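## Task

Take the foam block from the desk and set it on the top of the bookcase. When you end, nothing may be in the hatched zone before the door, the robot must be upright (falling or finishing tilted is a failure), and the block must stay there without the robot holding or supporting it.

## Robot and tools

ROBOT. A wheeled base that drives straight and turns in place (no sideways motion), a lifting column carrying a tilting head and two six-joint arms with two-finger grippers. Shoulder height S = 0.90 m + column_m. Folded, the robot is 0.73 m long, 0.62 m wide, S + 0.43 m tall, its front 0.40 m ahead of the column. Loose objects may now and then get a brief shove.

FRAMES. Base frame: origin on the floor under the column between the drive wheels; x forward, y left, z up. left_hand and right_hand are reported in it: the point where the fingers meet (tips 8 mm further), with quat_wxyz mapping (0,0,1) onto the finger direction and the hand's y axis along the opening. Odometry frame = base frame at scene start; base_odometry counts wheel turns only, heading positive left, -3.142 to 3.142.

execute_actions. Argument "actions": a list holding one action or none (empty = just report). One action may contain:
- "base": exactly one relative command. {"translate_m": d} is an offset in metres along the robot's current heading, -3 to 3, positive forward. {"rotate_rad": d} is a turn in place, -3.2 to 3.2 rad, positive counter-clockwise seen from above (left). Offsets count from the last reported base state.
- "joints": one dict for both arms, keyed by joint name, each value an absolute target. column_m 0 to 0.8 m; head_tilt_rad -0.61 to 1.308 (positive looks down); left_/right_joint1_rad -2.879 to 2.879; joint2 0 to 3.141; joint3 0 to 3.019; joint4 -1.692 to 1.57; joint5 -1.57 to 1.57 (positive swings the hand to the robot's right); joint6 -2.094 to 2.094 (positive rolls clockwise seen from behind); left_/right_gripper_m 0 to 0.093 m fingertip gap. Done tolerances: column 0.005, head 0.03, joints 1-6 0.045/0.14/0.09/0.055/0.03/0.035, gripper 0.003.
- "speeds": optional caps for this action only, translate_m 0.05-0.8 m/s, rotate_rad 0.1-1 rad/s (defaults are the maxima). Base moves needing over 8.667 s are refused. Speeds do not slow arms.
All motions in an action start at once. Unnamed joints may still push toward older targets. Unknown keys or out-of-range values cause refusal with no motion. "cameras": list from cam_head_left, cam_head_right, cam_left_wrist, cam_right_wrist, nav_camera, or "all"; omitted/null = all, [] = none. If a result reports a stop, remaining motion calls in that reply are skipped.

wait: seconds 0 to 10; nothing new commanded; returns state and images. zoom_image: camera plus region [x0,y0,x1,y1] in pixels, at most 504x504, of that camera's latest full image. finished_scene: scene number; irreversible, the goal must already hold and stay held.

ARM GEOMETRY. With joint1 at -1.57 (left) or 1.57 (right) and joints 5, 6 at 0, the arm moves in a vertical plane 0.23 m beside the column. a = j2 - 0.35, b = 1.05 + j2 - j3, c = b - j4 (c = 1.57: fingers straight down). Hand ahead = 0.12 + 0.39 sin a + 0.38 cos b + 0.25 cos c; height = S + 0.39 cos a - 0.38 sin b - 0.25 sin c. E.g. j2,j3,j4 = 0.93,0.78,0.14 gives 0.60 m ahead, 0.25 m below S. Real hands sit up to ~5 cm lower and nearer (≈12 cm with heavy/far loads); trust the reported hand position (±1-3 cm). Reach ~1 m from the shoulder. Floor pickup: column 0.3, fingers down 0.45-0.5 m ahead, then lower column (to 0.02 m above floor). Below 0.4 m height the housing blocks hands nearer than 0.45 m; avoid moving arms with column under 0.3.

LOADS. Fingers down: 3.2 kg at 0.4 m ahead, 0.3-0.7 m below S; 2 kg to 0.6 m ahead, 0.21-0.7 below; 1 kg to 0.8 m ahead, 0.3-0.55 below; 0.3 kg to 0.6 m ahead, 0.14 above to 0.7 below S. Grip holds about 2-6 kg. Flatter fingers sag under load; up to 0.2 kg works at 0.35 rad below horizontal.

GRIPPER. Fingers 7 cm long; outer span is opening +1 cm at tips, +5 cm at base; body 10 x 7 cm; wrist camera sticks out 11 cm on one side. To grip, command a gap smaller than the object; off_target is then expected. Reported gap staying ≥0.002 m above target means something is held.

RESULT LINES. base_status/joint_status: done, off_target (resting short, maybe still pushing), contact_stop (base stall or column stop; target dropped), time_out, not_followed / "joint command not followed" with a cause (safety check withheld arm targets; back each moved joint off ≥0.05 rad or move the other arm away), limit_stop_at_motor_heat. on_its_own lists uncommanded behaviour; "held at" is a held target. motor_effort covers only left_wheel/right_wheel (%, bracket = peak; positive pushes forward); rest values out of range suggest pushing. turned_by_wheels vs turned_by_imu differing by >4% and ≥0.05 rad means a hit or slip. base_tilt in degrees (forward/right positive, ~1° bias). wheel_motors_off = 1 while overload has cut the wheels.

CAUTIONS. Small joint changes (<0.03 rad, <0.08 for j2/j3) may not move despite "done"; approach gently in 0.05 rad steps from your last target. A blocked arm keeps pushing and heats; resend its reported positions to relax it (a loaded arm sinks a little each time). Motors overheat holding loads: warning at 85 °C, at 100 °C the arm drops. The column halts going down when a hand touches something, then refuses downward commands until raised 0.2 m; if it touched overhead, drive out before raising. After a base contact_stop, back off 0.05 m before turning. A table edge 0.30 m up and more than 0.26 m below S can slide over the housing into the column. Pushing hard ~3 s cuts wheel motors 2 s. Never let the arms collide or press on each other. Avoid drops, slams and hard pushes. Camera calibration (intrinsics, T_world_to_cam in the base frame) is given; wrist camera poses carry extra error from joint readings.

Each tool is called after ">>>" by a JSON object that holds its "method" and its "body", one argument or row to a line.

## Session

>>> {"method": "execute_actions", "body": {
  "actions": []
}}

Scene clock: 0.00 s.
base_odometry: x=+0.000 y=+0.000 heading=+0.000 (m, m, rad; odometry frame)
turned_by_wheels: +0.000 (rad since the last result)
turned_by_imu: +0.000 (rad since the last result)
base_tilt: forward=+0.3 right=+0.3 (deg)
base_status: not commanded
joint_positions: column_m=+0.556 head_tilt_rad=+0.860 left_joint1_rad=-1.554 left_joint2_rad=+0.897 left_joint3_rad=+0.395 left_joint4_rad=-0.905 left_joint5_rad=+0.045 left_joint6_rad=+0.027 left_gripper_m=+0.095 right_joint1_rad=+1.598 right_joint2_rad=+0.898 right_joint3_rad=+0.421 right_joint4_rad=-0.890 right_joint5_rad=-0.025 right_joint6_rad=-0.068 right_gripper_m=+0.095
joint_status: not commanded
wheel_motors_off: 0
motor_effort: left_wheel=+3 right_wheel=+3 (%)
left_hand: x=+0.1440 y=+0.2205 z=+1.2479 quat_wxyz=(+0.427, +0.004, -0.904, +0.021) (m; base frame)
right_hand: x=+0.1594 y=-0.2149 z=+1.2410 quat_wxyz=(+0.409, +0.037, -0.911, -0.033) (m; base frame)
pictures: cam_head_left, cam_head_right, cam_left_wrist, cam_right_wrist, nav_camera
Images, in order (width x height): cam_head_left 672x504, cam_head_right 672x504, cam_left_wrist 504x504, cam_right_wrist 504x504, nav_camera 672x504.

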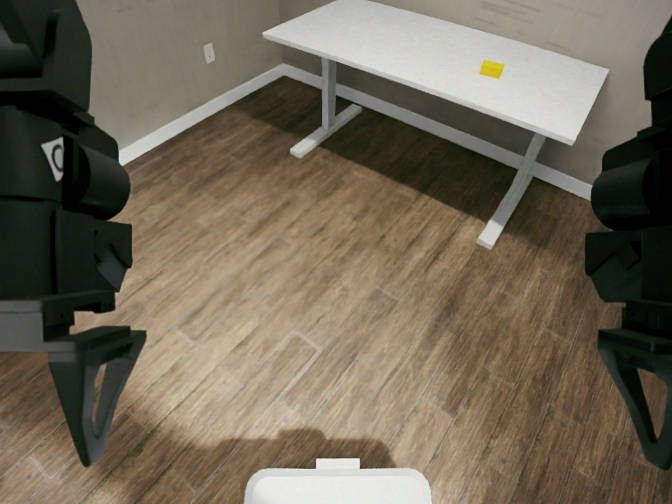

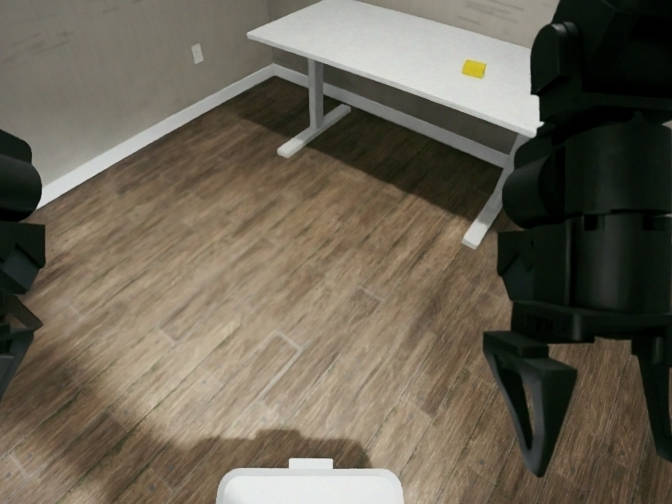

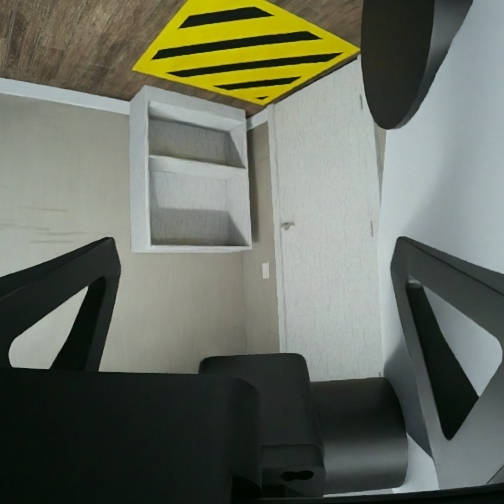

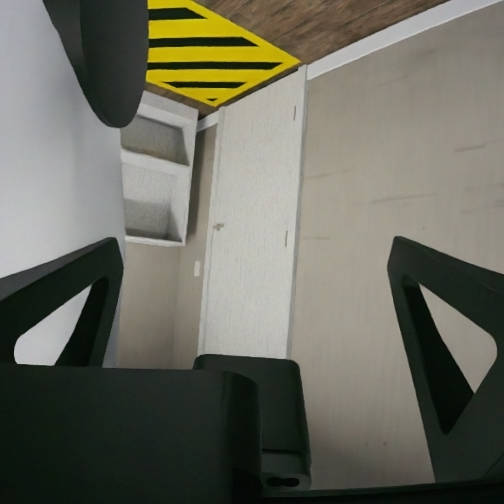

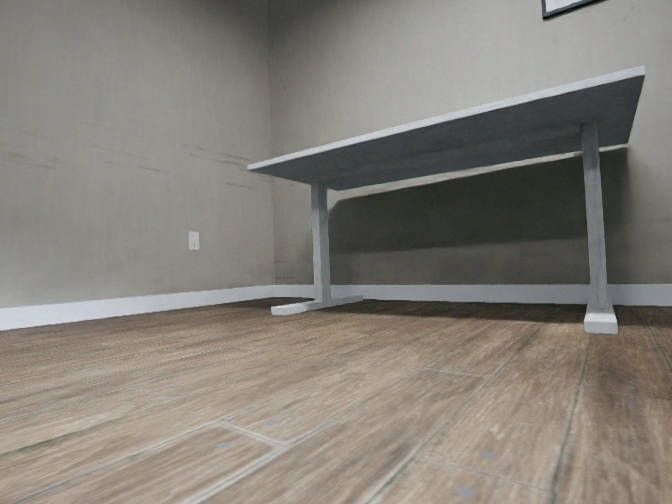

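>>> {"method": "execute_actions", "body": {
  "actions": [
    {"base":{"rotate_rad":-0.47},"joints":{"left_joint1_rad":-1.57,"left_joint2_rad":1.1,"left_joint3_rad":1.35,"left_joint4_rad":-0.77,"left_joint5_rad":0,"left_joint6_rad":0,"column_m":0.3,"head_tilt_rad":0.7}}
  ],
  "cameras": []
}}

>>> {"method": "execute_actions", "body": {
  "actions": [
    {"base":{"translate_m":1.0}}
  ],
  "cameras": ["cam_head_left","cam_left_wrist"]
}}

Scene clock: 26.33 s.
base_odometry: x=+0.000 y=+0.000 heading=-0.469 (m, m, rad; odometry frame)
turned_by_wheels: -0.469 (rad since the last result)
turned_by_imu: -0.462 (rad since the last result)
base_tilt: forward=+0.1 right=+0.4 (deg)
base_status: done
joint_positions: column_m=+0.300 head_tilt_rad=+0.717 left_joint1_rad=-1.566 left_joint2_rad=+1.097 left_joint3_rad=+1.340 left_joint4_rad=-0.773 left_joint5_rad=+0.000 left_joint6_rad=+0.011 left_gripper_m=+0.095 right_joint1_rad=+1.598 right_joint2_rad=+0.898 right_joint3_rad=+0.421 right_joint4_rad=-0.890 right_joint5_rad=-0.025 right_joint6_rad=-0.068 right_gripper_m=+0.095
joint_status: all done
wheel_motors_off: 0
motor_effort: left_wheel=+4(34) right_wheel=-4(30) (%)
left_hand: x=+0.6499 y=+0.2269 z=+0.9626 quat_wxyz=(+0.003, -0.004, -1.000, -0.002) (m; base frame)
right_hand: x=+0.1594 y=-0.2149 z=+0.9853 quat_wxyz=(+0.409, +0.037, -0.911, -0.033) (m; base frame)
pictures: none
No camera images: the call's "cameras" was empty. Leave "cameras" out to get every camera's image.

Scene clock: 29.80 s.
base_odometry: x=+0.892 y=-0.452 heading=-0.469 (m, m, rad; odometry frame)
turned_by_wheels: +0.000 (rad since the last result)
turned_by_imu: +0.002 (rad since the last result)
base_tilt: forward=+0.3 right=+0.3 (deg)
base_status: done
joint_positions: column_m=+0.300 head_tilt_rad=+0.716 left_joint1_rad=-1.566 left_joint2_rad=+1.097 left_joint3_rad=+1.340 left_joint4_rad=-0.773 left_joint5_rad=+0.000 left_joint6_rad=+0.011 left_gripper_m=+0.095 right_joint1_rad=+1.598 right_joint2_rad=+0.898 right_joint3_rad=+0.421 right_joint4_rad=-0.890 right_joint5_rad=-0.025 right_joint6_rad=-0.068 right_gripper_m=+0.095
joint_status: not commanded
wheel_motors_off: 0
motor_effort: left_wheel=-1(42) right_wheel=+0(32) (%)
left_hand: x=+0.6497 y=+0.2269 z=+0.9625 quat_wxyz=(+0.003, -0.004, -1.000, -0.002) (m; base frame)
right_hand: x=+0.1596 y=-0.2149 z=+0.9852 quat_wxyz=(+0.409, +0.037, -0.911, -0.033) (m; base frame)
pictures: cam_head_left, cam_left_wrist
camera_calibration (this result's frames):
cam_head_left: T_world_to_cam=[[-0.00825776, -0.999862, 0.0144095, 0.019668], [-0.655052, -0.00547876, -0.755564, 1.01079], [0.755539, -0.0156782, -0.654916, 0.740941], [0, 0, 0, 1]] pos_world=[0.102473, 0.0368198, 1.24869]
cam_left_wrist: T_world_to_cam=[[-0.0167027, -0.999847, -0.00515336, 0.242279], [-0.810868, 0.0105299, 0.585134, -0.0334625], [-0.58499, 0.013952, -0.81092, 1.27984], [0, 0, 0, 1]] pos_world=[0.725606, 0.224738, 1.05868]
Images, in order (width x height): cam_head_left 672x504, cam_left_wrist 504x504.

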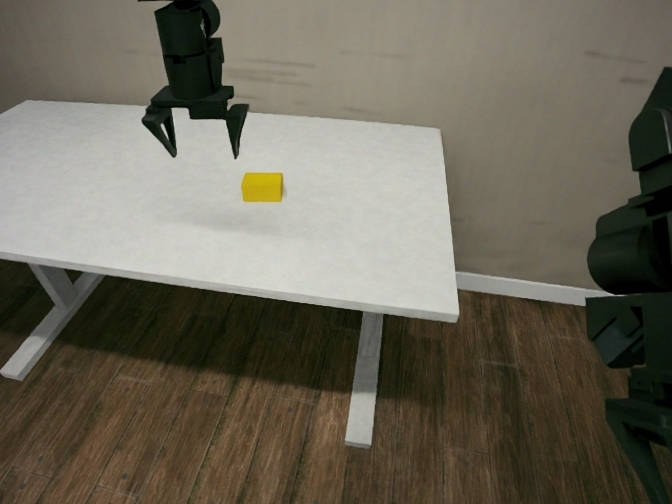

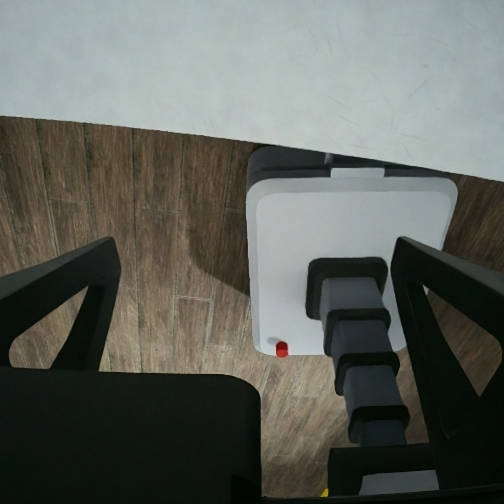

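>>> {"method": "execute_actions", "body": {
  "actions": [
    {"base":{"translate_m":0.2},"joints":{"left_joint6_rad":1.57,"column_m":0.22}}
  ],
  "cameras": ["cam_head_left","cam_head_right","cam_left_wrist"]
}}

Scene clock: 41.47 s.
base_odometry: x=+1.070 y=-0.543 heading=-0.469 (m, m, rad; odometry frame)
turned_by_wheels: +0.000 (rad since the last result)
turned_by_imu: +0.000 (rad since the last result)
base_tilt: forward=+0.2 right=+0.4 (deg)
base_status: done
joint_positions: column_m=+0.220 head_tilt_rad=+0.716 left_joint1_rad=-1.566 left_joint2_rad=+1.097 left_joint3_rad=+1.340 left_joint4_rad=-0.773 left_joint5_rad=+0.000 left_joint6_rad=+1.555 left_gripper_m=+0.095 right_joint1_rad=+1.598 right_joint2_rad=+0.898 right_joint3_rad=+0.422 right_joint4_rad=-0.890 right_joint5_rad=-0.025 right_joint6_rad=-0.068 right_gripper_m=+0.095
joint_status: all done
wheel_motors_off: 0
motor_effort: left_wheel=+0(28) right_wheel=-1(26) (%)
left_hand: x=+0.6499 y=+0.2269 z=+0.8826 quat_wxyz=(+0.004, -0.701, -0.714, +0.001) (m; base frame)
right_hand: x=+0.1601 y=-0.2149 z=+0.9051 quat_wxyz=(+0.408, +0.037, -0.911, -0.033) (m; base frame)
pictures: cam_head_left, cam_head_right, cam_left_wrist
camera_calibration (this result's frames):
cam_head_left: T_world_to_cam=[[-0.00826181, -0.999862, 0.0144071, 0.0208235], [-0.65484, -0.00547876, -0.755748, 0.950574], [0.755723, -0.0156782, -0.654704, 0.688297], [0, 0, 0, 1]] pos_world=[0.102483, 0.0368198, 1.16873]
cam_head_right: T_world_to_cam=[[-0.0171191, -0.999539, 0.0250677, -0.0732434], [-0.661491, -0.007478, -0.749916, 0.949879], [0.749758, -0.02942, -0.661058, 0.692213], [0, 0, 0, 1]] pos_world=[0.108091, -0.0457416, 1.17176]
cam_left_wrist: T_world_to_cam=[[-0.999934, -0.010289, 0.00501728, 0.647345], [-0.00543234, 0.812325, 0.58318, -0.690241], [-0.010076, 0.583115, -0.812327, 0.713626], [0, 0, 0, 1]] pos_world=[0.650744, 0.151234, 0.978985]
Images, in order (width x height): cam_head_left 672x504, cam_head_right 672x504, cam_left_wrist 504x504.

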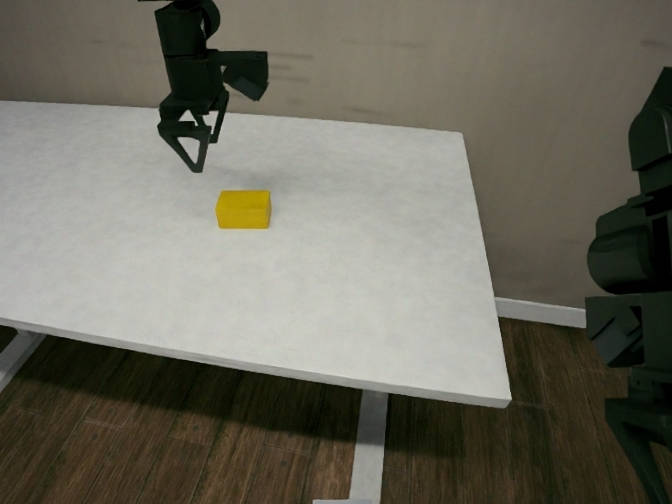

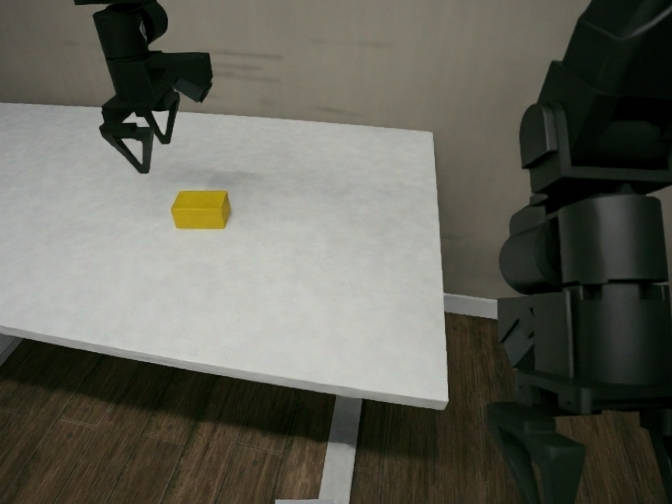

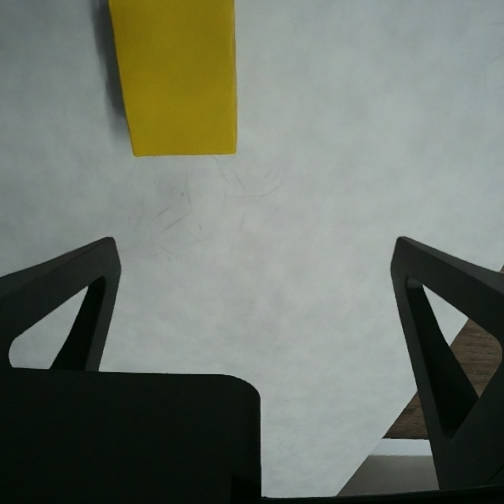

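>>> {"method": "execute_actions", "body": {
  "actions": [
    {"base":{"translate_m":0.07},"joints":{"column_m":0.14}}
  ],
  "cameras": ["cam_head_left","cam_left_wrist"]
}}

Scene clock: 55.30 s.
base_odometry: x=+1.121 y=-0.568 heading=-0.483 (m, m, rad; odometry frame)
turned_by_wheels: -0.013 (rad since the last result)
turned_by_imu: -0.016 (rad since the last result)
base_tilt: forward=+0.2 right=+0.4 (deg)
base_status: translate_m contact_stop (by the wheels' count: +0.057 of +0.070)
joint_positions: column_m=+0.140 head_tilt_rad=+0.714 left_joint1_rad=-1.568 left_joint2_rad=+1.098 left_joint3_rad=+1.340 left_joint4_rad=-0.770 left_joint5_rad=+0.000 left_joint6_rad=+1.555 left_gripper_m=+0.095 right_joint1_rad=+1.598 right_joint2_rad=+0.894 right_joint3_rad=+0.419 right_joint4_rad=-0.890 right_joint5_rad=-0.025 right_joint6_rad=-0.068 right_gripper_m=+0.095
joint_status: all done
wheel_motors_off: 0
motor_effort: left_wheel=+0(90) right_wheel=+0(84) (%)
left_hand: x=+0.6506 y=+0.2261 z=+0.8022 quat_wxyz=(+0.002, -0.701, -0.713, +0.000) (m; base frame)
right_hand: x=+0.1596 y=-0.2149 z=+0.8257 quat_wxyz=(+0.407, +0.037, -0.912, -0.033) (m; base frame)
pictures: cam_head_left, cam_left_wrist
camera_calibration (this result's frames):
cam_head_left: T_world_to_cam=[[-0.0082883, -0.999862, 0.0143919, 0.0219945], [-0.653448, -0.00547876, -0.756952, 0.891399], [0.756926, -0.0156782, -0.653312, 0.634293], [0, 0, 0, 1]] pos_world=[0.102552, 0.0368198, 1.08882]
cam_left_wrist: T_world_to_cam=[[-0.999961, -0.00855689, 0.00236251, 0.650158], [-0.0055823, 0.813073, 0.582134, -0.641869], [-0.00690215, 0.582098, -0.813089, 0.647599], [0, 0, 0, 1]] pos_world=[0.651019, 0.150484, 0.898673]
Images, in order (width x height): cam_head_left 672x504, cam_left_wrist 504x504.

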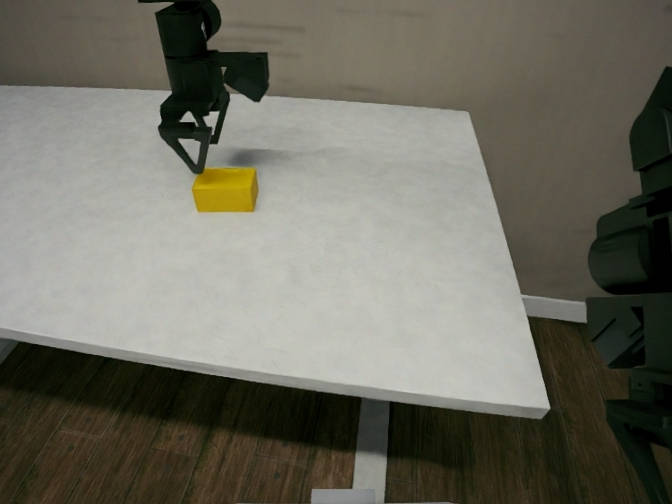

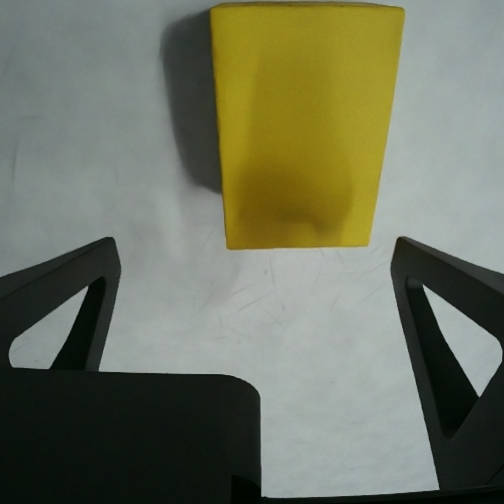

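>>> {"method": "execute_actions", "body": {
  "actions": [
    {"base":{"translate_m":-0.022}}
  ],
  "cameras": []
}}

>>> {"method": "execute_actions", "body": {
  "actions": [
    {"joints":{"column_m":0.06}}
  ],
  "cameras": ["cam_head_left","cam_left_wrist"]
}}

Scene clock: 72.10 s.
base_odometry: x=+1.101 y=-0.558 heading=-0.482 (m, m, rad; odometry frame)
turned_by_wheels: +0.001 (rad since the last result)
turned_by_imu: +0.000 (rad since the last result)
base_tilt: forward=+0.3 right=+0.4 (deg)
base_status: done
joint_positions: column_m=+0.140 head_tilt_rad=+0.714 left_joint1_rad=-1.568 left_joint2_rad=+1.098 left_joint3_rad=+1.339 left_joint4_rad=-0.770 left_joint5_rad=+0.000 left_joint6_rad=+1.555 left_gripper_m=+0.095 right_joint1_rad=+1.598 right_joint2_rad=+0.894 right_joint3_rad=+0.417 right_joint4_rad=-0.890 right_joint5_rad=-0.025 right_joint6_rad=-0.068 right_gripper_m=+0.095
joint_status: not commanded
wheel_motors_off: 0
motor_effort: left_wheel=+1(40) right_wheel=-1(39) (%)
left_hand: x=+0.6500 y=+0.2261 z=+0.8019 quat_wxyz=(+0.003, -0.701, -0.713, +0.001) (m; base frame)
right_hand: x=+0.1585 y=-0.2149 z=+0.8260 quat_wxyz=(+0.408, +0.037, -0.912, -0.033) (m; base frame)
pictures: none
No camera images: the call's "cameras" was empty. Leave "cameras" out to get every camera's image.

Scene clock: 73.73 s.
base_odometry: x=+1.101 y=-0.558 heading=-0.482 (m, m, rad; odometry frame)
turned_by_wheels: +0.000 (rad since the last result)
turned_by_imu: +0.000 (rad since the last result)
base_tilt: forward=+0.3 right=+0.4 (deg)
base_status: not commanded
joint_positions: column_m=+0.060 head_tilt_rad=+0.714 left_joint1_rad=-1.568 left_joint2_rad=+1.079 left_joint3_rad=+1.339 left_joint4_rad=-0.770 left_joint5_rad=+0.000 left_joint6_rad=+1.556 left_gripper_m=+0.095 right_joint1_rad=+1.598 right_joint2_rad=+0.894 right_joint3_rad=+0.417 right_joint4_rad=-0.890 right_joint5_rad=-0.025 right_joint6_rad=-0.068 right_gripper_m=+0.095
joint_status: all done
wheel_motors_off: 0
motor_effort: left_wheel=+1(4) right_wheel=-2(3) (%)
left_hand: x=+0.6542 y=+0.2260 z=+0.7316 quat_wxyz=(-0.004, -0.701, -0.713, -0.006) (m; base frame)
right_hand: x=+0.1585 y=-0.2149 z=+0.7460 quat_wxyz=(+0.408, +0.037, -0.912, -0.033) (m; base frame)
pictures: cam_head_left, cam_left_wrist
camera_calibration (this result's frames):
cam_head_left: T_world_to_cam=[[-0.0082883, -0.999862, 0.0143919, 0.0231458], [-0.653448, -0.00547876, -0.756952, 0.830846], [0.756926, -0.0156782, -0.653312, 0.582031], [0, 0, 0, 1]] pos_world=[0.102552, 0.0368198, 1.00883]
cam_left_wrist: T_world_to_cam=[[-0.999863, -0.00813298, -0.0144178, 0.666064], [-0.0150029, 0.813284, 0.581673, -0.594213], [0.00699505, 0.58181, -0.813295, 0.581371], [0, 0, 0, 1]] pos_world=[0.652991, 0.150434, 0.828067]
Images, in order (width x height): cam_head_left 672x504, cam_left_wrist 504x504.

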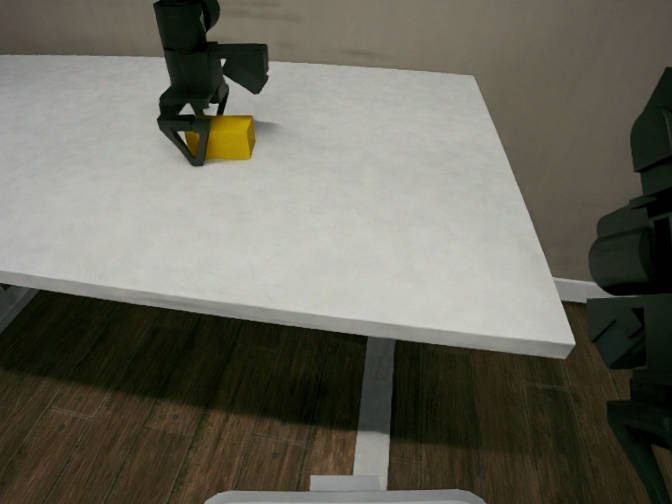

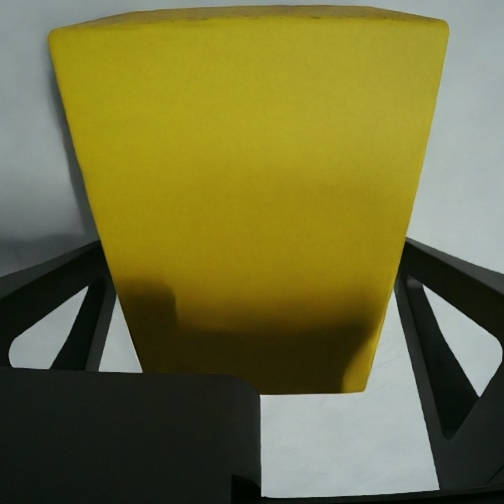

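Touching the table; grip, lift.

>>> {"method": "execute_actions", "body": {
  "actions": [
    {"joints":{"left_gripper_m":0.05}}
  ],
  "cameras": []
}}

>>> {"method": "execute_actions", "body": {
  "actions": [
    {"joints":{"column_m":0.3,"head_tilt_rad":0.1},"base":{"translate_m":-0.6}}
  ],
  "cameras": ["cam_left_wrist"]
}}

>>> {"method": "execute_actions", "body": {
  "actions": [
    {"joints":{"column_m":0.8},"base":{"rotate_rad":-2.6}}
  ]
}}

Scene clock: 79.73 s.
base_odometry: x=+1.101 y=-0.558 heading=-0.482 (m, m, rad; odometry frame)
turned_by_wheels: +0.000 (rad since the last result)
turned_by_imu: -0.001 (rad since the last result)
base_tilt: forward=+0.3 right=+0.3 (deg)
base_status: not commanded
joint_positions: column_m=+0.060 head_tilt_rad=+0.714 left_joint1_rad=-1.568 left_joint2_rad=+1.079 left_joint3_rad=+1.339 left_joint4_rad=-0.770 left_joint5_rad=+0.000 left_joint6_rad=+1.556 left_gripper_m=+0.058 right_joint1_rad=+1.598 right_joint2_rad=+0.894 right_joint3_rad=+0.417 right_joint4_rad=-0.890 right_joint5_rad=-0.025 right_joint6_rad=-0.068 right_gripper_m=+0.095
joint_status: left_gripper_m off_target (ended at +0.058, target +0.050)
wheel_motors_off: 0
motor_effort: left_wheel=+2(3) right_wheel=-3(3) (%)
left_hand: x=+0.6542 y=+0.2260 z=+0.7316 quat_wxyz=(-0.004, -0.701, -0.713, -0.006) (m; base frame)
right_hand: x=+0.1585 y=-0.2149 z=+0.7460 quat_wxyz=(+0.408, +0.037, -0.912, -0.033) (m; base frame)
pictures: none
No camera images: the call's "cameras" was empty. Leave "cameras" out to get every camera's image.

Scene clock: 83.47 s.
base_odometry: x=+0.570 y=-0.280 heading=-0.482 (m, m, rad; odometry frame)
turned_by_wheels: -0.001 (rad since the last result)
turned_by_imu: -0.003 (rad since the last result)
base_tilt: forward=+0.3 right=+0.4 (deg)
base_status: done
joint_positions: column_m=+0.300 head_tilt_rad=+0.119 left_joint1_rad=-1.568 left_joint2_rad=+1.094 left_joint3_rad=+1.338 left_joint4_rad=-0.770 left_joint5_rad=+0.000 left_joint6_rad=+1.556 left_gripper_m=+0.058 right_joint1_rad=+1.598 right_joint2_rad=+0.894 right_joint3_rad=+0.416 right_joint4_rad=-0.890 right_joint5_rad=-0.025 right_joint6_rad=-0.068 right_gripper_m=+0.095
joint_status: all done
wheel_motors_off: 0
motor_effort: left_wheel=-2(40) right_wheel=+2(37) (%)
left_hand: x=+0.6505 y=+0.2260 z=+0.9638 quat_wxyz=(+0.001, -0.701, -0.713, +0.000) (m; base frame)
right_hand: x=+0.1579 y=-0.2149 z=+0.9860 quat_wxyz=(+0.409, +0.037, -0.911, -0.033) (m; base frame)
pictures: cam_left_wrist
camera_calibration (this result's frames):
cam_left_wrist: T_world_to_cam=[[-0.999967, -0.00817101, 0.000458848, 0.651444], [-0.0063787, 0.813297, 0.581814, -0.735077], [-0.00512719, 0.581792, -0.813321, 0.778128], [0, 0, 0, 1]] pos_world=[0.650722, 0.15045, 1.06025]
Images, in order (width x height): cam_left_wrist 504x504.

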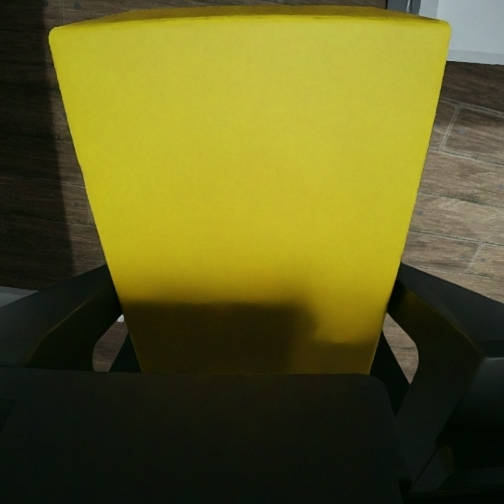

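Scene clock: 90.60 s.
base_odometry: x=+0.570 y=-0.280 heading=-3.082 (m, m, rad; odometry frame)
turned_by_wheels: -2.599 (rad since the last result)
turned_by_imu: -2.561 (rad since the last result)
base_tilt: forward=+0.1 right=+0.4 (deg)
base_status: done
joint_positions: column_m=+0.800 head_tilt_rad=+0.119 left_joint1_rad=-1.568 left_joint2_rad=+1.094 left_joint3_rad=+1.338 left_joint4_rad=-0.770 left_joint5_rad=+0.000 left_joint6_rad=+1.556 left_gripper_m=+0.058 right_joint1_rad=+1.598 right_joint2_rad=+0.894 right_joint3_rad=+0.416 right_joint4_rad=-0.890 right_joint5_rad=-0.025 right_joint6_rad=-0.068 right_gripper_m=+0.095
joint_status: all done
wheel_motors_off: 0
motor_effort: left_wheel=+2(38) right_wheel=-4(32) (%)
left_hand: x=+0.6505 y=+0.2260 z=+1.4638 quat_wxyz=(+0.002, -0.701, -0.713, +0.000) (m; base frame)
right_hand: x=+0.1579 y=-0.2149 z=+1.4861 quat_wxyz=(+0.409, +0.037, -0.911, -0.033) (m; base frame)
pictures: cam_head_left, cam_head_right, cam_left_wrist, cam_right_wrist, nav_camera
camera_calibration (this result's frames):
cam_head_left: T_world_to_cam=[[-0.0149273, -0.999862, 0.00728004, 0.025531], [-0.117344, -0.00547876, -0.993076, 1.78578], [0.992979, -0.0156782, -0.117246, 0.0962146], [0, 0, 0, 1]] pos_world=[0.114392, 0.0368198, 1.78451]
cam_head_right: T_world_to_cam=[[-0.0282431, -0.999539, 0.0111258, -0.0623238], [-0.126123, -0.007478, -0.991986, 1.79028], [0.991613, -0.02942, -0.125854, 0.107609], [0, 0, 0, 1]] pos_world=[0.117328, -0.0457416, 1.79017]
cam_left_wrist: T_world_to_cam=[[-0.999967, -0.00817058, 0.000456293, 0.651218], [-0.00637788, 0.813075, 0.582125, -1.02646], [-0.00512729, 0.582102, -0.813099, 1.18438], [0, 0, 0, 1]] pos_world=[0.650722, 0.150479, 1.56024]
cam_right_wrist: T_world_to_cam=[[0.038827, -0.996579, -0.0729579, -0.110416], [-0.114984, -0.0769839, 0.99038, -1.46638], [-0.992608, -0.0300645, -0.117579, 0.450202], [0, 0, 0, 1]] pos_world=[0.282551, -0.209391, 1.49715]
Images, in order (width x height): cam_head_left 672x504, cam_head_right 672x504, cam_left_wrist 504x504, cam_right_wrist 504x504, nav_camera 672x504.

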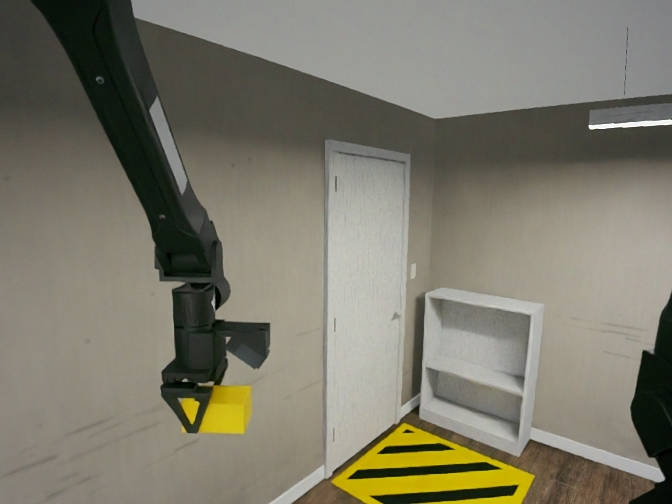

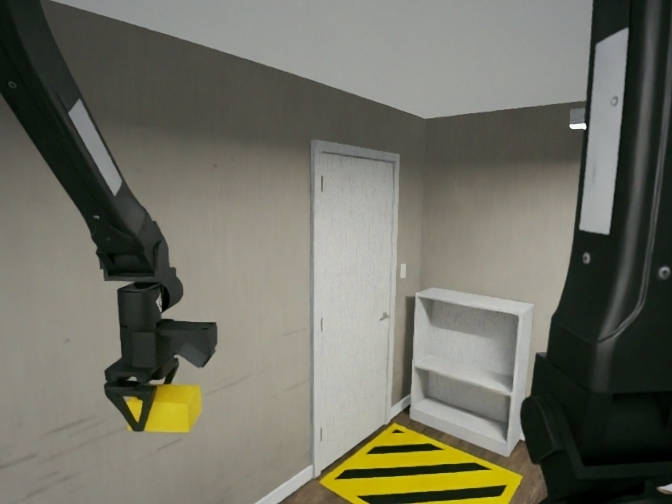

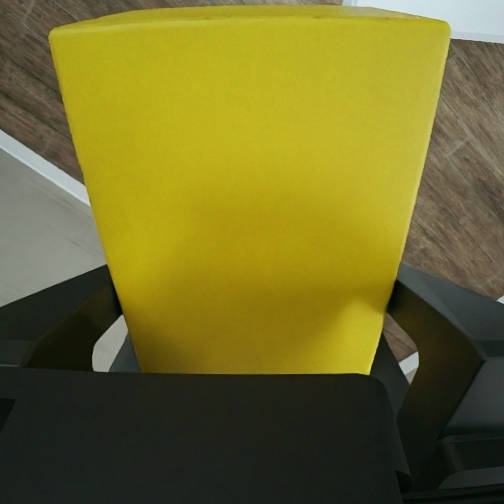

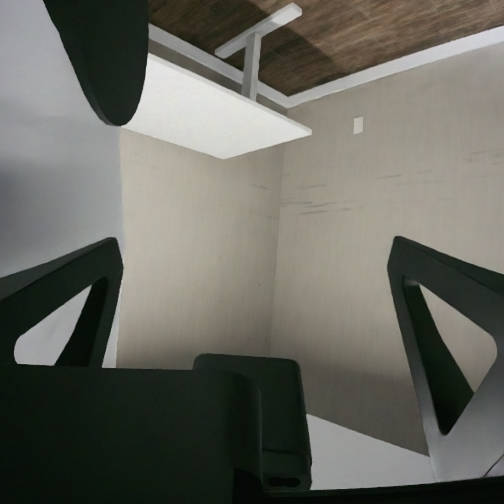

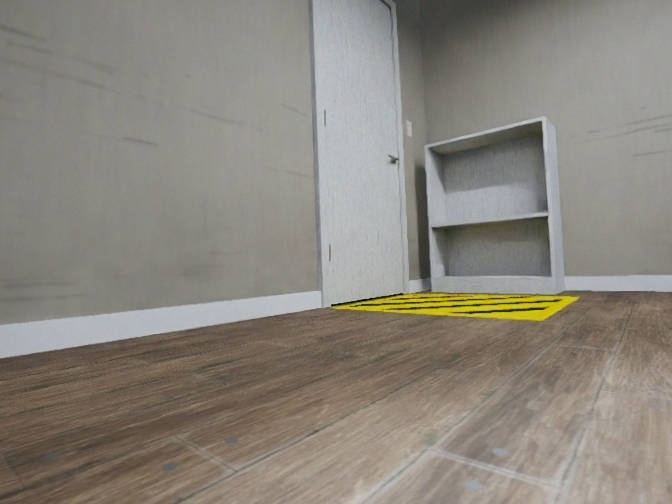

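>>> {"method": "execute_actions", "body": {
  "actions": [
    {"joints":{"column_m":0.58,"head_tilt_rad":0.45},"base":{"rotate_rad":-0.39}}
  ],
  "cameras": []
}}

>>> {"method": "execute_actions", "body": {
  "actions": [
    {"base":{"translate_m":1.97}}
  ],
  "cameras": []
}}

>>> {"method": "execute_actions", "body": {
  "actions": [
    {"base":{"rotate_rad":-0.29}}
  ],
  "cameras": ["cam_head_left","nav_camera"]
}}

Scene clock: 113.40 s.
base_odometry: x=+0.570 y=-0.280 heading=+2.812 (m, m, rad; odometry frame)
turned_by_wheels: -0.389 (rad since the last result)
turned_by_imu: -0.385 (rad since the last result)
base_tilt: forward=+0.3 right=+0.4 (deg)
base_status: done
joint_positions: column_m=+0.580 head_tilt_rad=+0.455 left_joint1_rad=-1.568 left_joint2_rad=+1.094 left_joint3_rad=+1.338 left_joint4_rad=-0.770 left_joint5_rad=+0.000 left_joint6_rad=+1.556 left_gripper_m=+0.058 right_joint1_rad=+1.598 right_joint2_rad=+0.894 right_joint3_rad=+0.416 right_joint4_rad=-0.890 right_joint5_rad=-0.025 right_joint6_rad=-0.068 right_gripper_m=+0.095
joint_status: all done
wheel_motors_off: 0
motor_effort: left_wheel=+3(27) right_wheel=-5(26) (%)
left_hand: x=+0.6505 y=+0.2260 z=+1.2439 quat_wxyz=(+0.002, -0.701, -0.713, +0.000) (m; base frame)
right_hand: x=+0.1579 y=-0.2149 z=+1.2662 quat_wxyz=(+0.409, +0.037, -0.911, -0.033) (m; base frame)
pictures: none
No camera images: the call's "cameras" was empty. Leave "cameras" out to get every camera's image.

Scene clock: 118.20 s.
base_odometry: x=-1.295 y=+0.357 heading=+2.812 (m, m, rad; odometry frame)
turned_by_wheels: +0.000 (rad since the last result)
turned_by_imu: +0.004 (rad since the last result)
base_tilt: forward=+0.2 right=+0.3 (deg)
base_status: done
joint_positions: column_m=+0.580 head_tilt_rad=+0.455 left_joint1_rad=-1.568 left_joint2_rad=+1.094 left_joint3_rad=+1.338 left_joint4_rad=-0.770 left_joint5_rad=+0.000 left_joint6_rad=+1.556 left_gripper_m=+0.058 right_joint1_rad=+1.598 right_joint2_rad=+0.894 right_joint3_rad=+0.419 right_joint4_rad=-0.890 right_joint5_rad=-0.025 right_joint6_rad=-0.068 right_gripper_m=+0.095
joint_status: not commanded
wheel_motors_off: 0
motor_effort: left_wheel=-2(44) right_wheel=+0(31) (%)
left_hand: x=+0.6503 y=+0.2260 z=+1.2438 quat_wxyz=(+0.002, -0.701, -0.713, +0.000) (m; base frame)
right_hand: x=+0.1596 y=-0.2149 z=+1.2657 quat_wxyz=(+0.407, +0.037, -0.912, -0.033) (m; base frame)
pictures: none
No camera images: the call's "cameras" was empty. Leave "cameras" out to get every camera's image.

Scene clock: 119.60 s.
base_odometry: x=-1.295 y=+0.357 heading=+2.523 (m, m, rad; odometry frame)
turned_by_wheels: -0.289 (rad since the last result)
turned_by_imu: -0.284 (rad since the last result)
base_tilt: forward=+0.3 right=+0.4 (deg)
base_status: done
joint_positions: column_m=+0.580 head_tilt_rad=+0.455 left_joint1_rad=-1.568 left_joint2_rad=+1.094 left_joint3_rad=+1.338 left_joint4_rad=-0.770 left_joint5_rad=+0.000 left_joint6_rad=+1.556 left_gripper_m=+0.058 right_joint1_rad=+1.598 right_joint2_rad=+0.894 right_joint3_rad=+0.419 right_joint4_rad=-0.890 right_joint5_rad=-0.025 right_joint6_rad=-0.068 right_gripper_m=+0.095
joint_status: not commanded
wheel_motors_off: 0
motor_effort: left_wheel=-1(35) right_wheel=-2(32) (%)
left_hand: x=+0.6503 y=+0.2259 z=+1.2438 quat_wxyz=(+0.002, -0.701, -0.713, +0.000) (m; base frame)
right_hand: x=+0.1596 y=-0.2149 z=+1.2657 quat_wxyz=(+0.407, +0.037, -0.912, -0.033) (m; base frame)
pictures: cam_head_left, nav_camera
camera_calibration (this result's frames):
cam_head_left: T_world_to_cam=[[-0.0116981, -0.999862, 0.0117889, 0.0199092], [-0.437765, -0.00547876, -0.899073, 1.43624], [0.899013, -0.0156782, -0.43764, 0.576887], [0, 0, 0, 1]] pos_world=[0.110337, 0.0368198, 1.54352]
Images, in order (width x height): cam_head_left 672x504, nav_camera 672x504.

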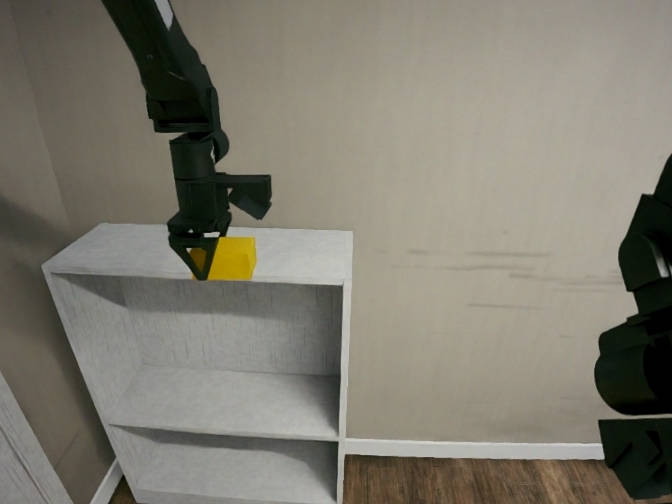

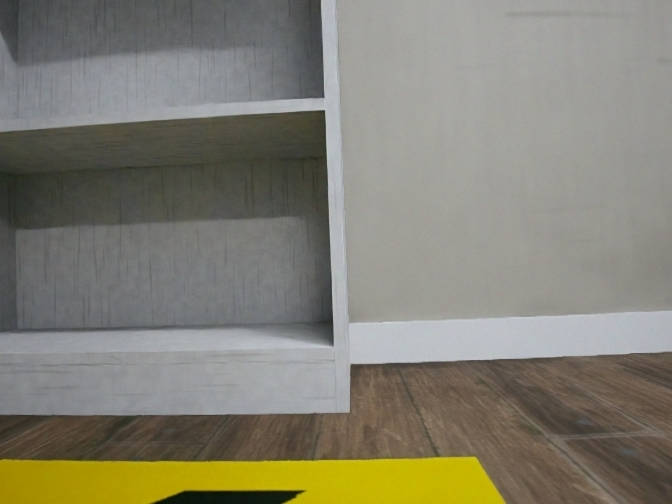

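>>> {"method": "execute_actions", "body": {
  "actions": [
    {"base":{"translate_m":0.42}}
  ],
  "cameras": []
}}

>>> {"method": "execute_actions", "body": {
  "actions": [
    {"joints":{"column_m":0.45}}
  ],
  "cameras": ["cam_head_left"]
}}

Scene clock: 130.17 s.
base_odometry: x=-1.637 y=+0.601 heading=+2.523 (m, m, rad; odometry frame)
turned_by_wheels: +0.000 (rad since the last result)
turned_by_imu: +0.000 (rad since the last result)
base_tilt: forward=+0.2 right=+0.4 (deg)
base_status: done
joint_positions: column_m=+0.580 head_tilt_rad=+0.455 left_joint1_rad=-1.568 left_joint2_rad=+1.094 left_joint3_rad=+1.338 left_joint4_rad=-0.770 left_joint5_rad=+0.000 left_joint6_rad=+1.556 left_gripper_m=+0.058 right_joint1_rad=+1.598 right_joint2_rad=+0.894 right_joint3_rad=+0.421 right_joint4_rad=-0.890 right_joint5_rad=-0.025 right_joint6_rad=-0.068 right_gripper_m=+0.095
joint_status: not commanded
wheel_motors_off: 0
motor_effort: left_wheel=+0(42) right_wheel=+0(32) (%)
left_hand: x=+0.6503 y=+0.2259 z=+1.2438 quat_wxyz=(+0.002, -0.701, -0.713, +0.000) (m; base frame)
right_hand: x=+0.1606 y=-0.2149 z=+1.2654 quat_wxyz=(+0.406, +0.037, -0.912, -0.033) (m; base frame)
pictures: none
No camera images: the call's "cameras" was empty. Leave "cameras" out to get every camera's image.

Scene clock: 132.43 s.
base_odometry: x=-1.637 y=+0.601 heading=+2.523 (m, m, rad; odometry frame)
turned_by_wheels: +0.000 (rad since the last result)
turned_by_imu: -0.001 (rad since the last result)
base_tilt: forward=+0.3 right=+0.4 (deg)
base_status: not commanded
joint_positions: column_m=+0.450 head_tilt_rad=+0.455 left_joint1_rad=-1.568 left_joint2_rad=+1.094 left_joint3_rad=+1.338 left_joint4_rad=-0.770 left_joint5_rad=+0.000 left_joint6_rad=+1.556 left_gripper_m=+0.058 right_joint1_rad=+1.598 right_joint2_rad=+0.894 right_joint3_rad=+0.421 right_joint4_rad=-0.890 right_joint5_rad=-0.025 right_joint6_rad=-0.068 right_gripper_m=+0.095
joint_status: all done
wheel_motors_off: 0
motor_effort: left_wheel=-2(3) right_wheel=-1(0) (%)
left_hand: x=+0.6502 y=+0.2259 z=+1.1136 quat_wxyz=(+0.002, -0.701, -0.713, +0.000) (m; base frame)
right_hand: x=+0.1606 y=-0.2149 z=+1.1354 quat_wxyz=(+0.406, +0.037, -0.912, -0.033) (m; base frame)
pictures: cam_head_left
camera_calibration (this result's frames):
cam_head_left: T_world_to_cam=[[-0.0116976, -0.999862, 0.0117894, 0.0214408], [-0.437807, -0.00547876, -0.899052, 1.31934], [0.898993, -0.0156782, -0.437682, 0.520061], [0, 0, 0, 1]] pos_world=[0.110336, 0.0368198, 1.41353]
Images, in order (width x height): cam_head_left 672x504.

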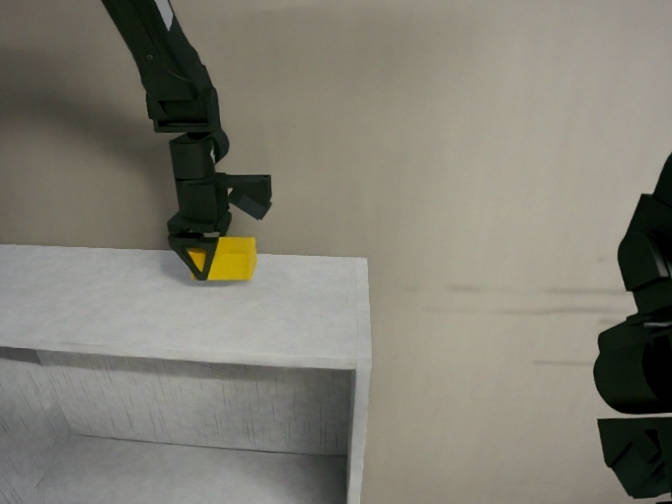

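>>> {"method": "execute_actions", "body": {
  "actions": [
    {"joints":{"column_m":0.4}}
  ],
  "cameras": ["cam_head_left"]
}}

Scene clock: 140.17 s.
base_odometry: x=-1.637 y=+0.601 heading=+2.523 (m, m, rad; odometry frame)
turned_by_wheels: +0.000 (rad since the last result)
turned_by_imu: -0.001 (rad since the last result)
base_tilt: forward=+0.2 right=+0.4 (deg)
base_status: not commanded
joint_positions: column_m=+0.400 head_tilt_rad=+0.455 left_joint1_rad=-1.568 left_joint2_rad=+1.079 left_joint3_rad=+1.339 left_joint4_rad=-0.770 left_joint5_rad=+0.000 left_joint6_rad=+1.556 left_gripper_m=+0.058 right_joint1_rad=+1.598 right_joint2_rad=+0.894 right_joint3_rad=+0.421 right_joint4_rad=-0.890 right_joint5_rad=-0.025 right_joint6_rad=-0.068 right_gripper_m=+0.095
joint_status: all done
wheel_motors_off: 0
motor_effort: left_wheel=+2(2) right_wheel=+0(2) (%)
left_hand: x=+0.6539 y=+0.2258 z=+1.0715 quat_wxyz=(-0.004, -0.701, -0.713, -0.005) (m; base frame)
right_hand: x=+0.1606 y=-0.2149 z=+1.0854 quat_wxyz=(+0.406, +0.037, -0.912, -0.033) (m; base frame)
pictures: cam_head_left
camera_calibration (this result's frames):
cam_head_left: T_world_to_cam=[[-0.0116973, -0.999862, 0.0117896, 0.02203], [-0.437825, -0.00547876, -0.899043, 1.27437], [0.898984, -0.0156782, -0.437701, 0.498202], [0, 0, 0, 1]] pos_world=[0.110335, 0.0368198, 1.36352]
Images, in order (width x height): cam_head_left 672x504.

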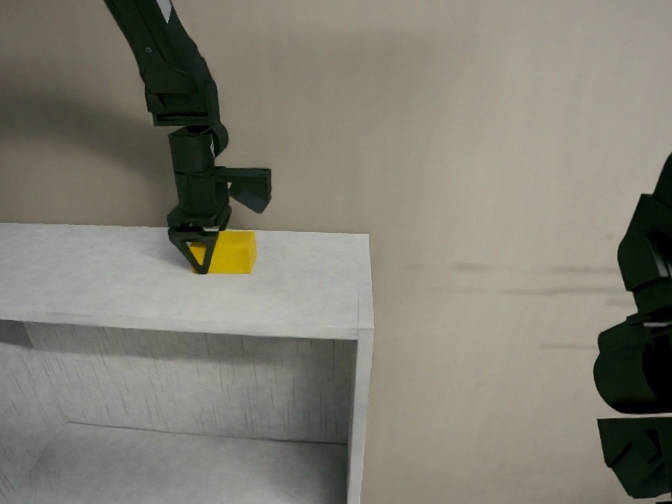

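Touched down.

>>> {"method": "execute_actions", "body": {
  "actions": [
    {"joints":{"left_gripper_m":0.093}}
  ],
  "cameras": []
}}

>>> {"method": "execute_actions", "body": {
  "actions": [
    {"joints":{"column_m":0.55}}
  ],
  "cameras": []
}}

>>> {"method": "execute_actions", "body": {
  "actions": [
    {"base":{"translate_m":-1.0}}
  ],
  "cameras": ["cam_head_left","nav_camera"]
}}

Scene clock: 145.27 s.
base_odometry: x=-1.637 y=+0.601 heading=+2.523 (m, m, rad; odometry frame)
turned_by_wheels: +0.000 (rad since the last result)
turned_by_imu: -0.001 (rad since the last result)
base_tilt: forward=+0.2 right=+0.4 (deg)
base_status: not commanded
joint_positions: column_m=+0.400 head_tilt_rad=+0.455 left_joint1_rad=-1.568 left_joint2_rad=+1.079 left_joint3_rad=+1.339 left_joint4_rad=-0.770 left_joint5_rad=+0.000 left_joint6_rad=+1.556 left_gripper_m=+0.093 right_joint1_rad=+1.598 right_joint2_rad=+0.894 right_joint3_rad=+0.421 right_joint4_rad=-0.890 right_joint5_rad=-0.025 right_joint6_rad=-0.068 right_gripper_m=+0.095
joint_status: all done
wheel_motors_off: 0
motor_effort: left_wheel=-1(1) right_wheel=+0(0) (%)
left_hand: x=+0.6539 y=+0.2258 z=+1.0715 quat_wxyz=(-0.004, -0.701, -0.713, -0.005) (m; base frame)
right_hand: x=+0.1606 y=-0.2149 z=+1.0854 quat_wxyz=(+0.406, +0.037, -0.912, -0.033) (m; base frame)
pictures: none
No camera images: the call's "cameras" was empty. Leave "cameras" out to get every camera's image.

Scene clock: 147.80 s.
base_odometry: x=-1.637 y=+0.601 heading=+2.523 (m, m, rad; odometry frame)
turned_by_wheels: +0.000 (rad since the last result)
turned_by_imu: -0.001 (rad since the last result)
base_tilt: forward=+0.2 right=+0.2 (deg)
base_status: not commanded
joint_positions: column_m=+0.550 head_tilt_rad=+0.455 left_joint1_rad=-1.568 left_joint2_rad=+1.090 left_joint3_rad=+1.339 left_joint4_rad=-0.770 left_joint5_rad=+0.000 left_joint6_rad=+1.556 left_gripper_m=+0.093 right_joint1_rad=+1.598 right_joint2_rad=+0.894 right_joint3_rad=+0.421 right_joint4_rad=-0.890 right_joint5_rad=-0.025 right_joint6_rad=-0.068 right_gripper_m=+0.095
joint_status: all done
wheel_motors_off: 0
motor_effort: left_wheel=-3(2) right_wheel=+0(1) (%)
left_hand: x=+0.6514 y=+0.2258 z=+1.2157 quat_wxyz=(+0.000, -0.701, -0.713, -0.001) (m; base frame)
right_hand: x=+0.1606 y=-0.2149 z=+1.2352 quat_wxyz=(+0.406, +0.037, -0.912, -0.033) (m; base frame)
pictures: none
No camera images: the call's "cameras" was empty. Leave "cameras" out to get every camera's image.

Scene clock: 151.23 s.
base_odometry: x=-0.822 y=+0.021 heading=+2.523 (m, m, rad; odometry frame)
turned_by_wheels: +0.000 (rad since the last result)
turned_by_imu: -0.004 (rad since the last result)
base_tilt: forward=+0.3 right=+0.2 (deg)
base_status: done
joint_positions: column_m=+0.550 head_tilt_rad=+0.455 left_joint1_rad=-1.568 left_joint2_rad=+1.090 left_joint3_rad=+1.338 left_joint4_rad=-0.770 left_joint5_rad=+0.000 left_joint6_rad=+1.556 left_gripper_m=+0.093 right_joint1_rad=+1.598 right_joint2_rad=+0.894 right_joint3_rad=+0.417 right_joint4_rad=-0.890 right_joint5_rad=-0.025 right_joint6_rad=-0.068 right_gripper_m=+0.095
joint_status: not commanded
wheel_motors_off: 0
motor_effort: left_wheel=+0(31) right_wheel=+0(28) (%)
left_hand: x=+0.6510 y=+0.2258 z=+1.2155 quat_wxyz=(+0.000, -0.701, -0.713, -0.001) (m; base frame)
right_hand: x=+0.1585 y=-0.2149 z=+1.2359 quat_wxyz=(+0.408, +0.037, -0.912, -0.033) (m; base frame)
pictures: cam_head_left, nav_camera
camera_calibration (this result's frames):
cam_head_left: T_world_to_cam=[[-0.0116954, -0.999862, 0.0117915, 0.0202601], [-0.437972, -0.00547876, -0.898972, 1.409], [0.898912, -0.0156782, -0.437848, 0.564025], [0, 0, 0, 1]] pos_world=[0.110332, 0.0368198, 1.51337]
Images, in order (width x height): cam_head_left 672x504, nav_camera 672x504.

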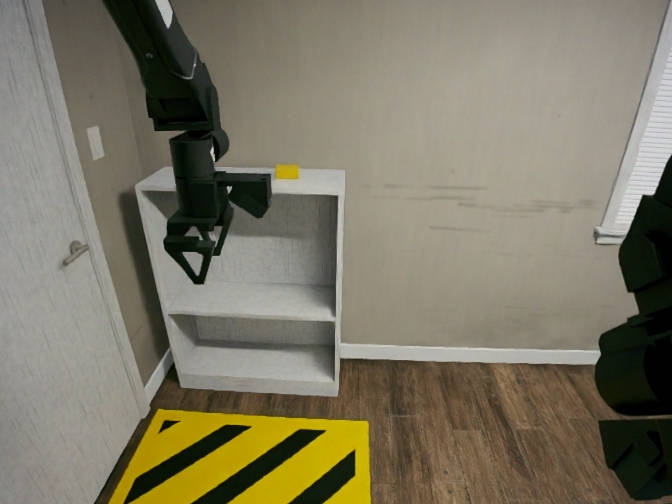

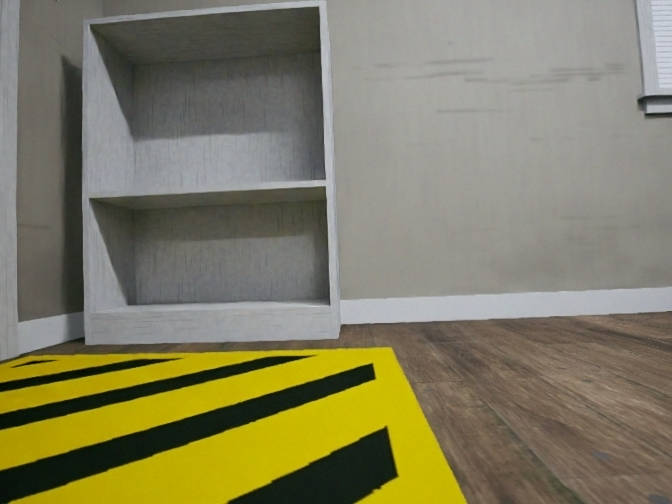

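Back further so the arm clears the hatch too.

>>> {"method": "execute_actions", "body": {
  "actions": [
    {"base":{"translate_m":-0.7}}
  ],
  "cameras": ["cam_head_left"]
}}

>>> {"method": "finished_scene", "body": {
  "scene": 1
}}

Scene clock: 159.83 s.
base_odometry: x=-0.252 y=-0.385 heading=+2.523 (m, m, rad; odometry frame)
turned_by_wheels: +0.000 (rad since the last result)
turned_by_imu: -0.003 (rad since the last result)
base_tilt: forward=+0.2 right=+0.3 (deg)
base_status: done
joint_positions: column_m=+0.550 head_tilt_rad=+0.455 left_joint1_rad=-1.568 left_joint2_rad=+1.090 left_joint3_rad=+1.338 left_joint4_rad=-0.770 left_joint5_rad=+0.000 left_joint6_rad=+1.556 left_gripper_m=+0.093 right_joint1_rad=+1.598 right_joint2_rad=+0.894 right_joint3_rad=+0.417 right_joint4_rad=-0.890 right_joint5_rad=-0.025 right_joint6_rad=-0.068 right_gripper_m=+0.095
joint_status: not commanded
wheel_motors_off: 0
motor_effort: left_wheel=+1(28) right_wheel=+0(26) (%)
left_hand: x=+0.6508 y=+0.2258 z=+1.2154 quat_wxyz=(+0.001, -0.701, -0.713, -0.001) (m; base frame)
right_hand: x=+0.1585 y=-0.2149 z=+1.2359 quat_wxyz=(+0.408, +0.037, -0.912, -0.033) (m; base frame)
pictures: cam_head_left
camera_calibration (this result's frames):
cam_head_left: T_world_to_cam=[[-0.0116951, -0.999862, 0.0117919, 0.0202596], [-0.437999, -0.00547876, -0.898959, 1.40898], [0.8989, -0.0156782, -0.437874, 0.564066], [0, 0, 0, 1]] pos_world=[0.110331, 0.0368198, 1.51337]
Images, in order (width x height): cam_head_left 672x504.

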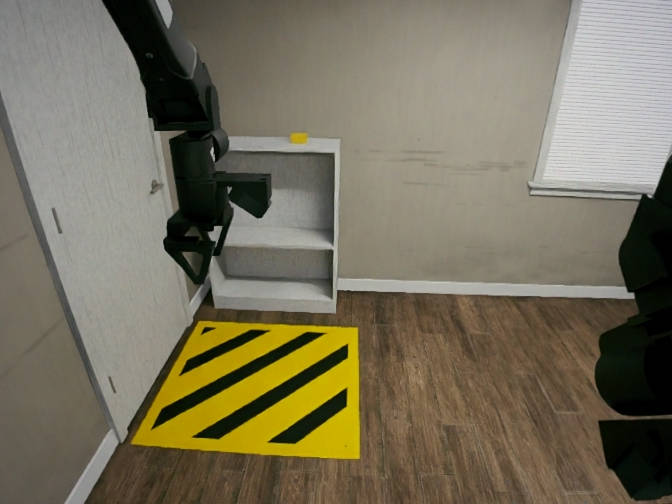

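The scene is finished: the task was done.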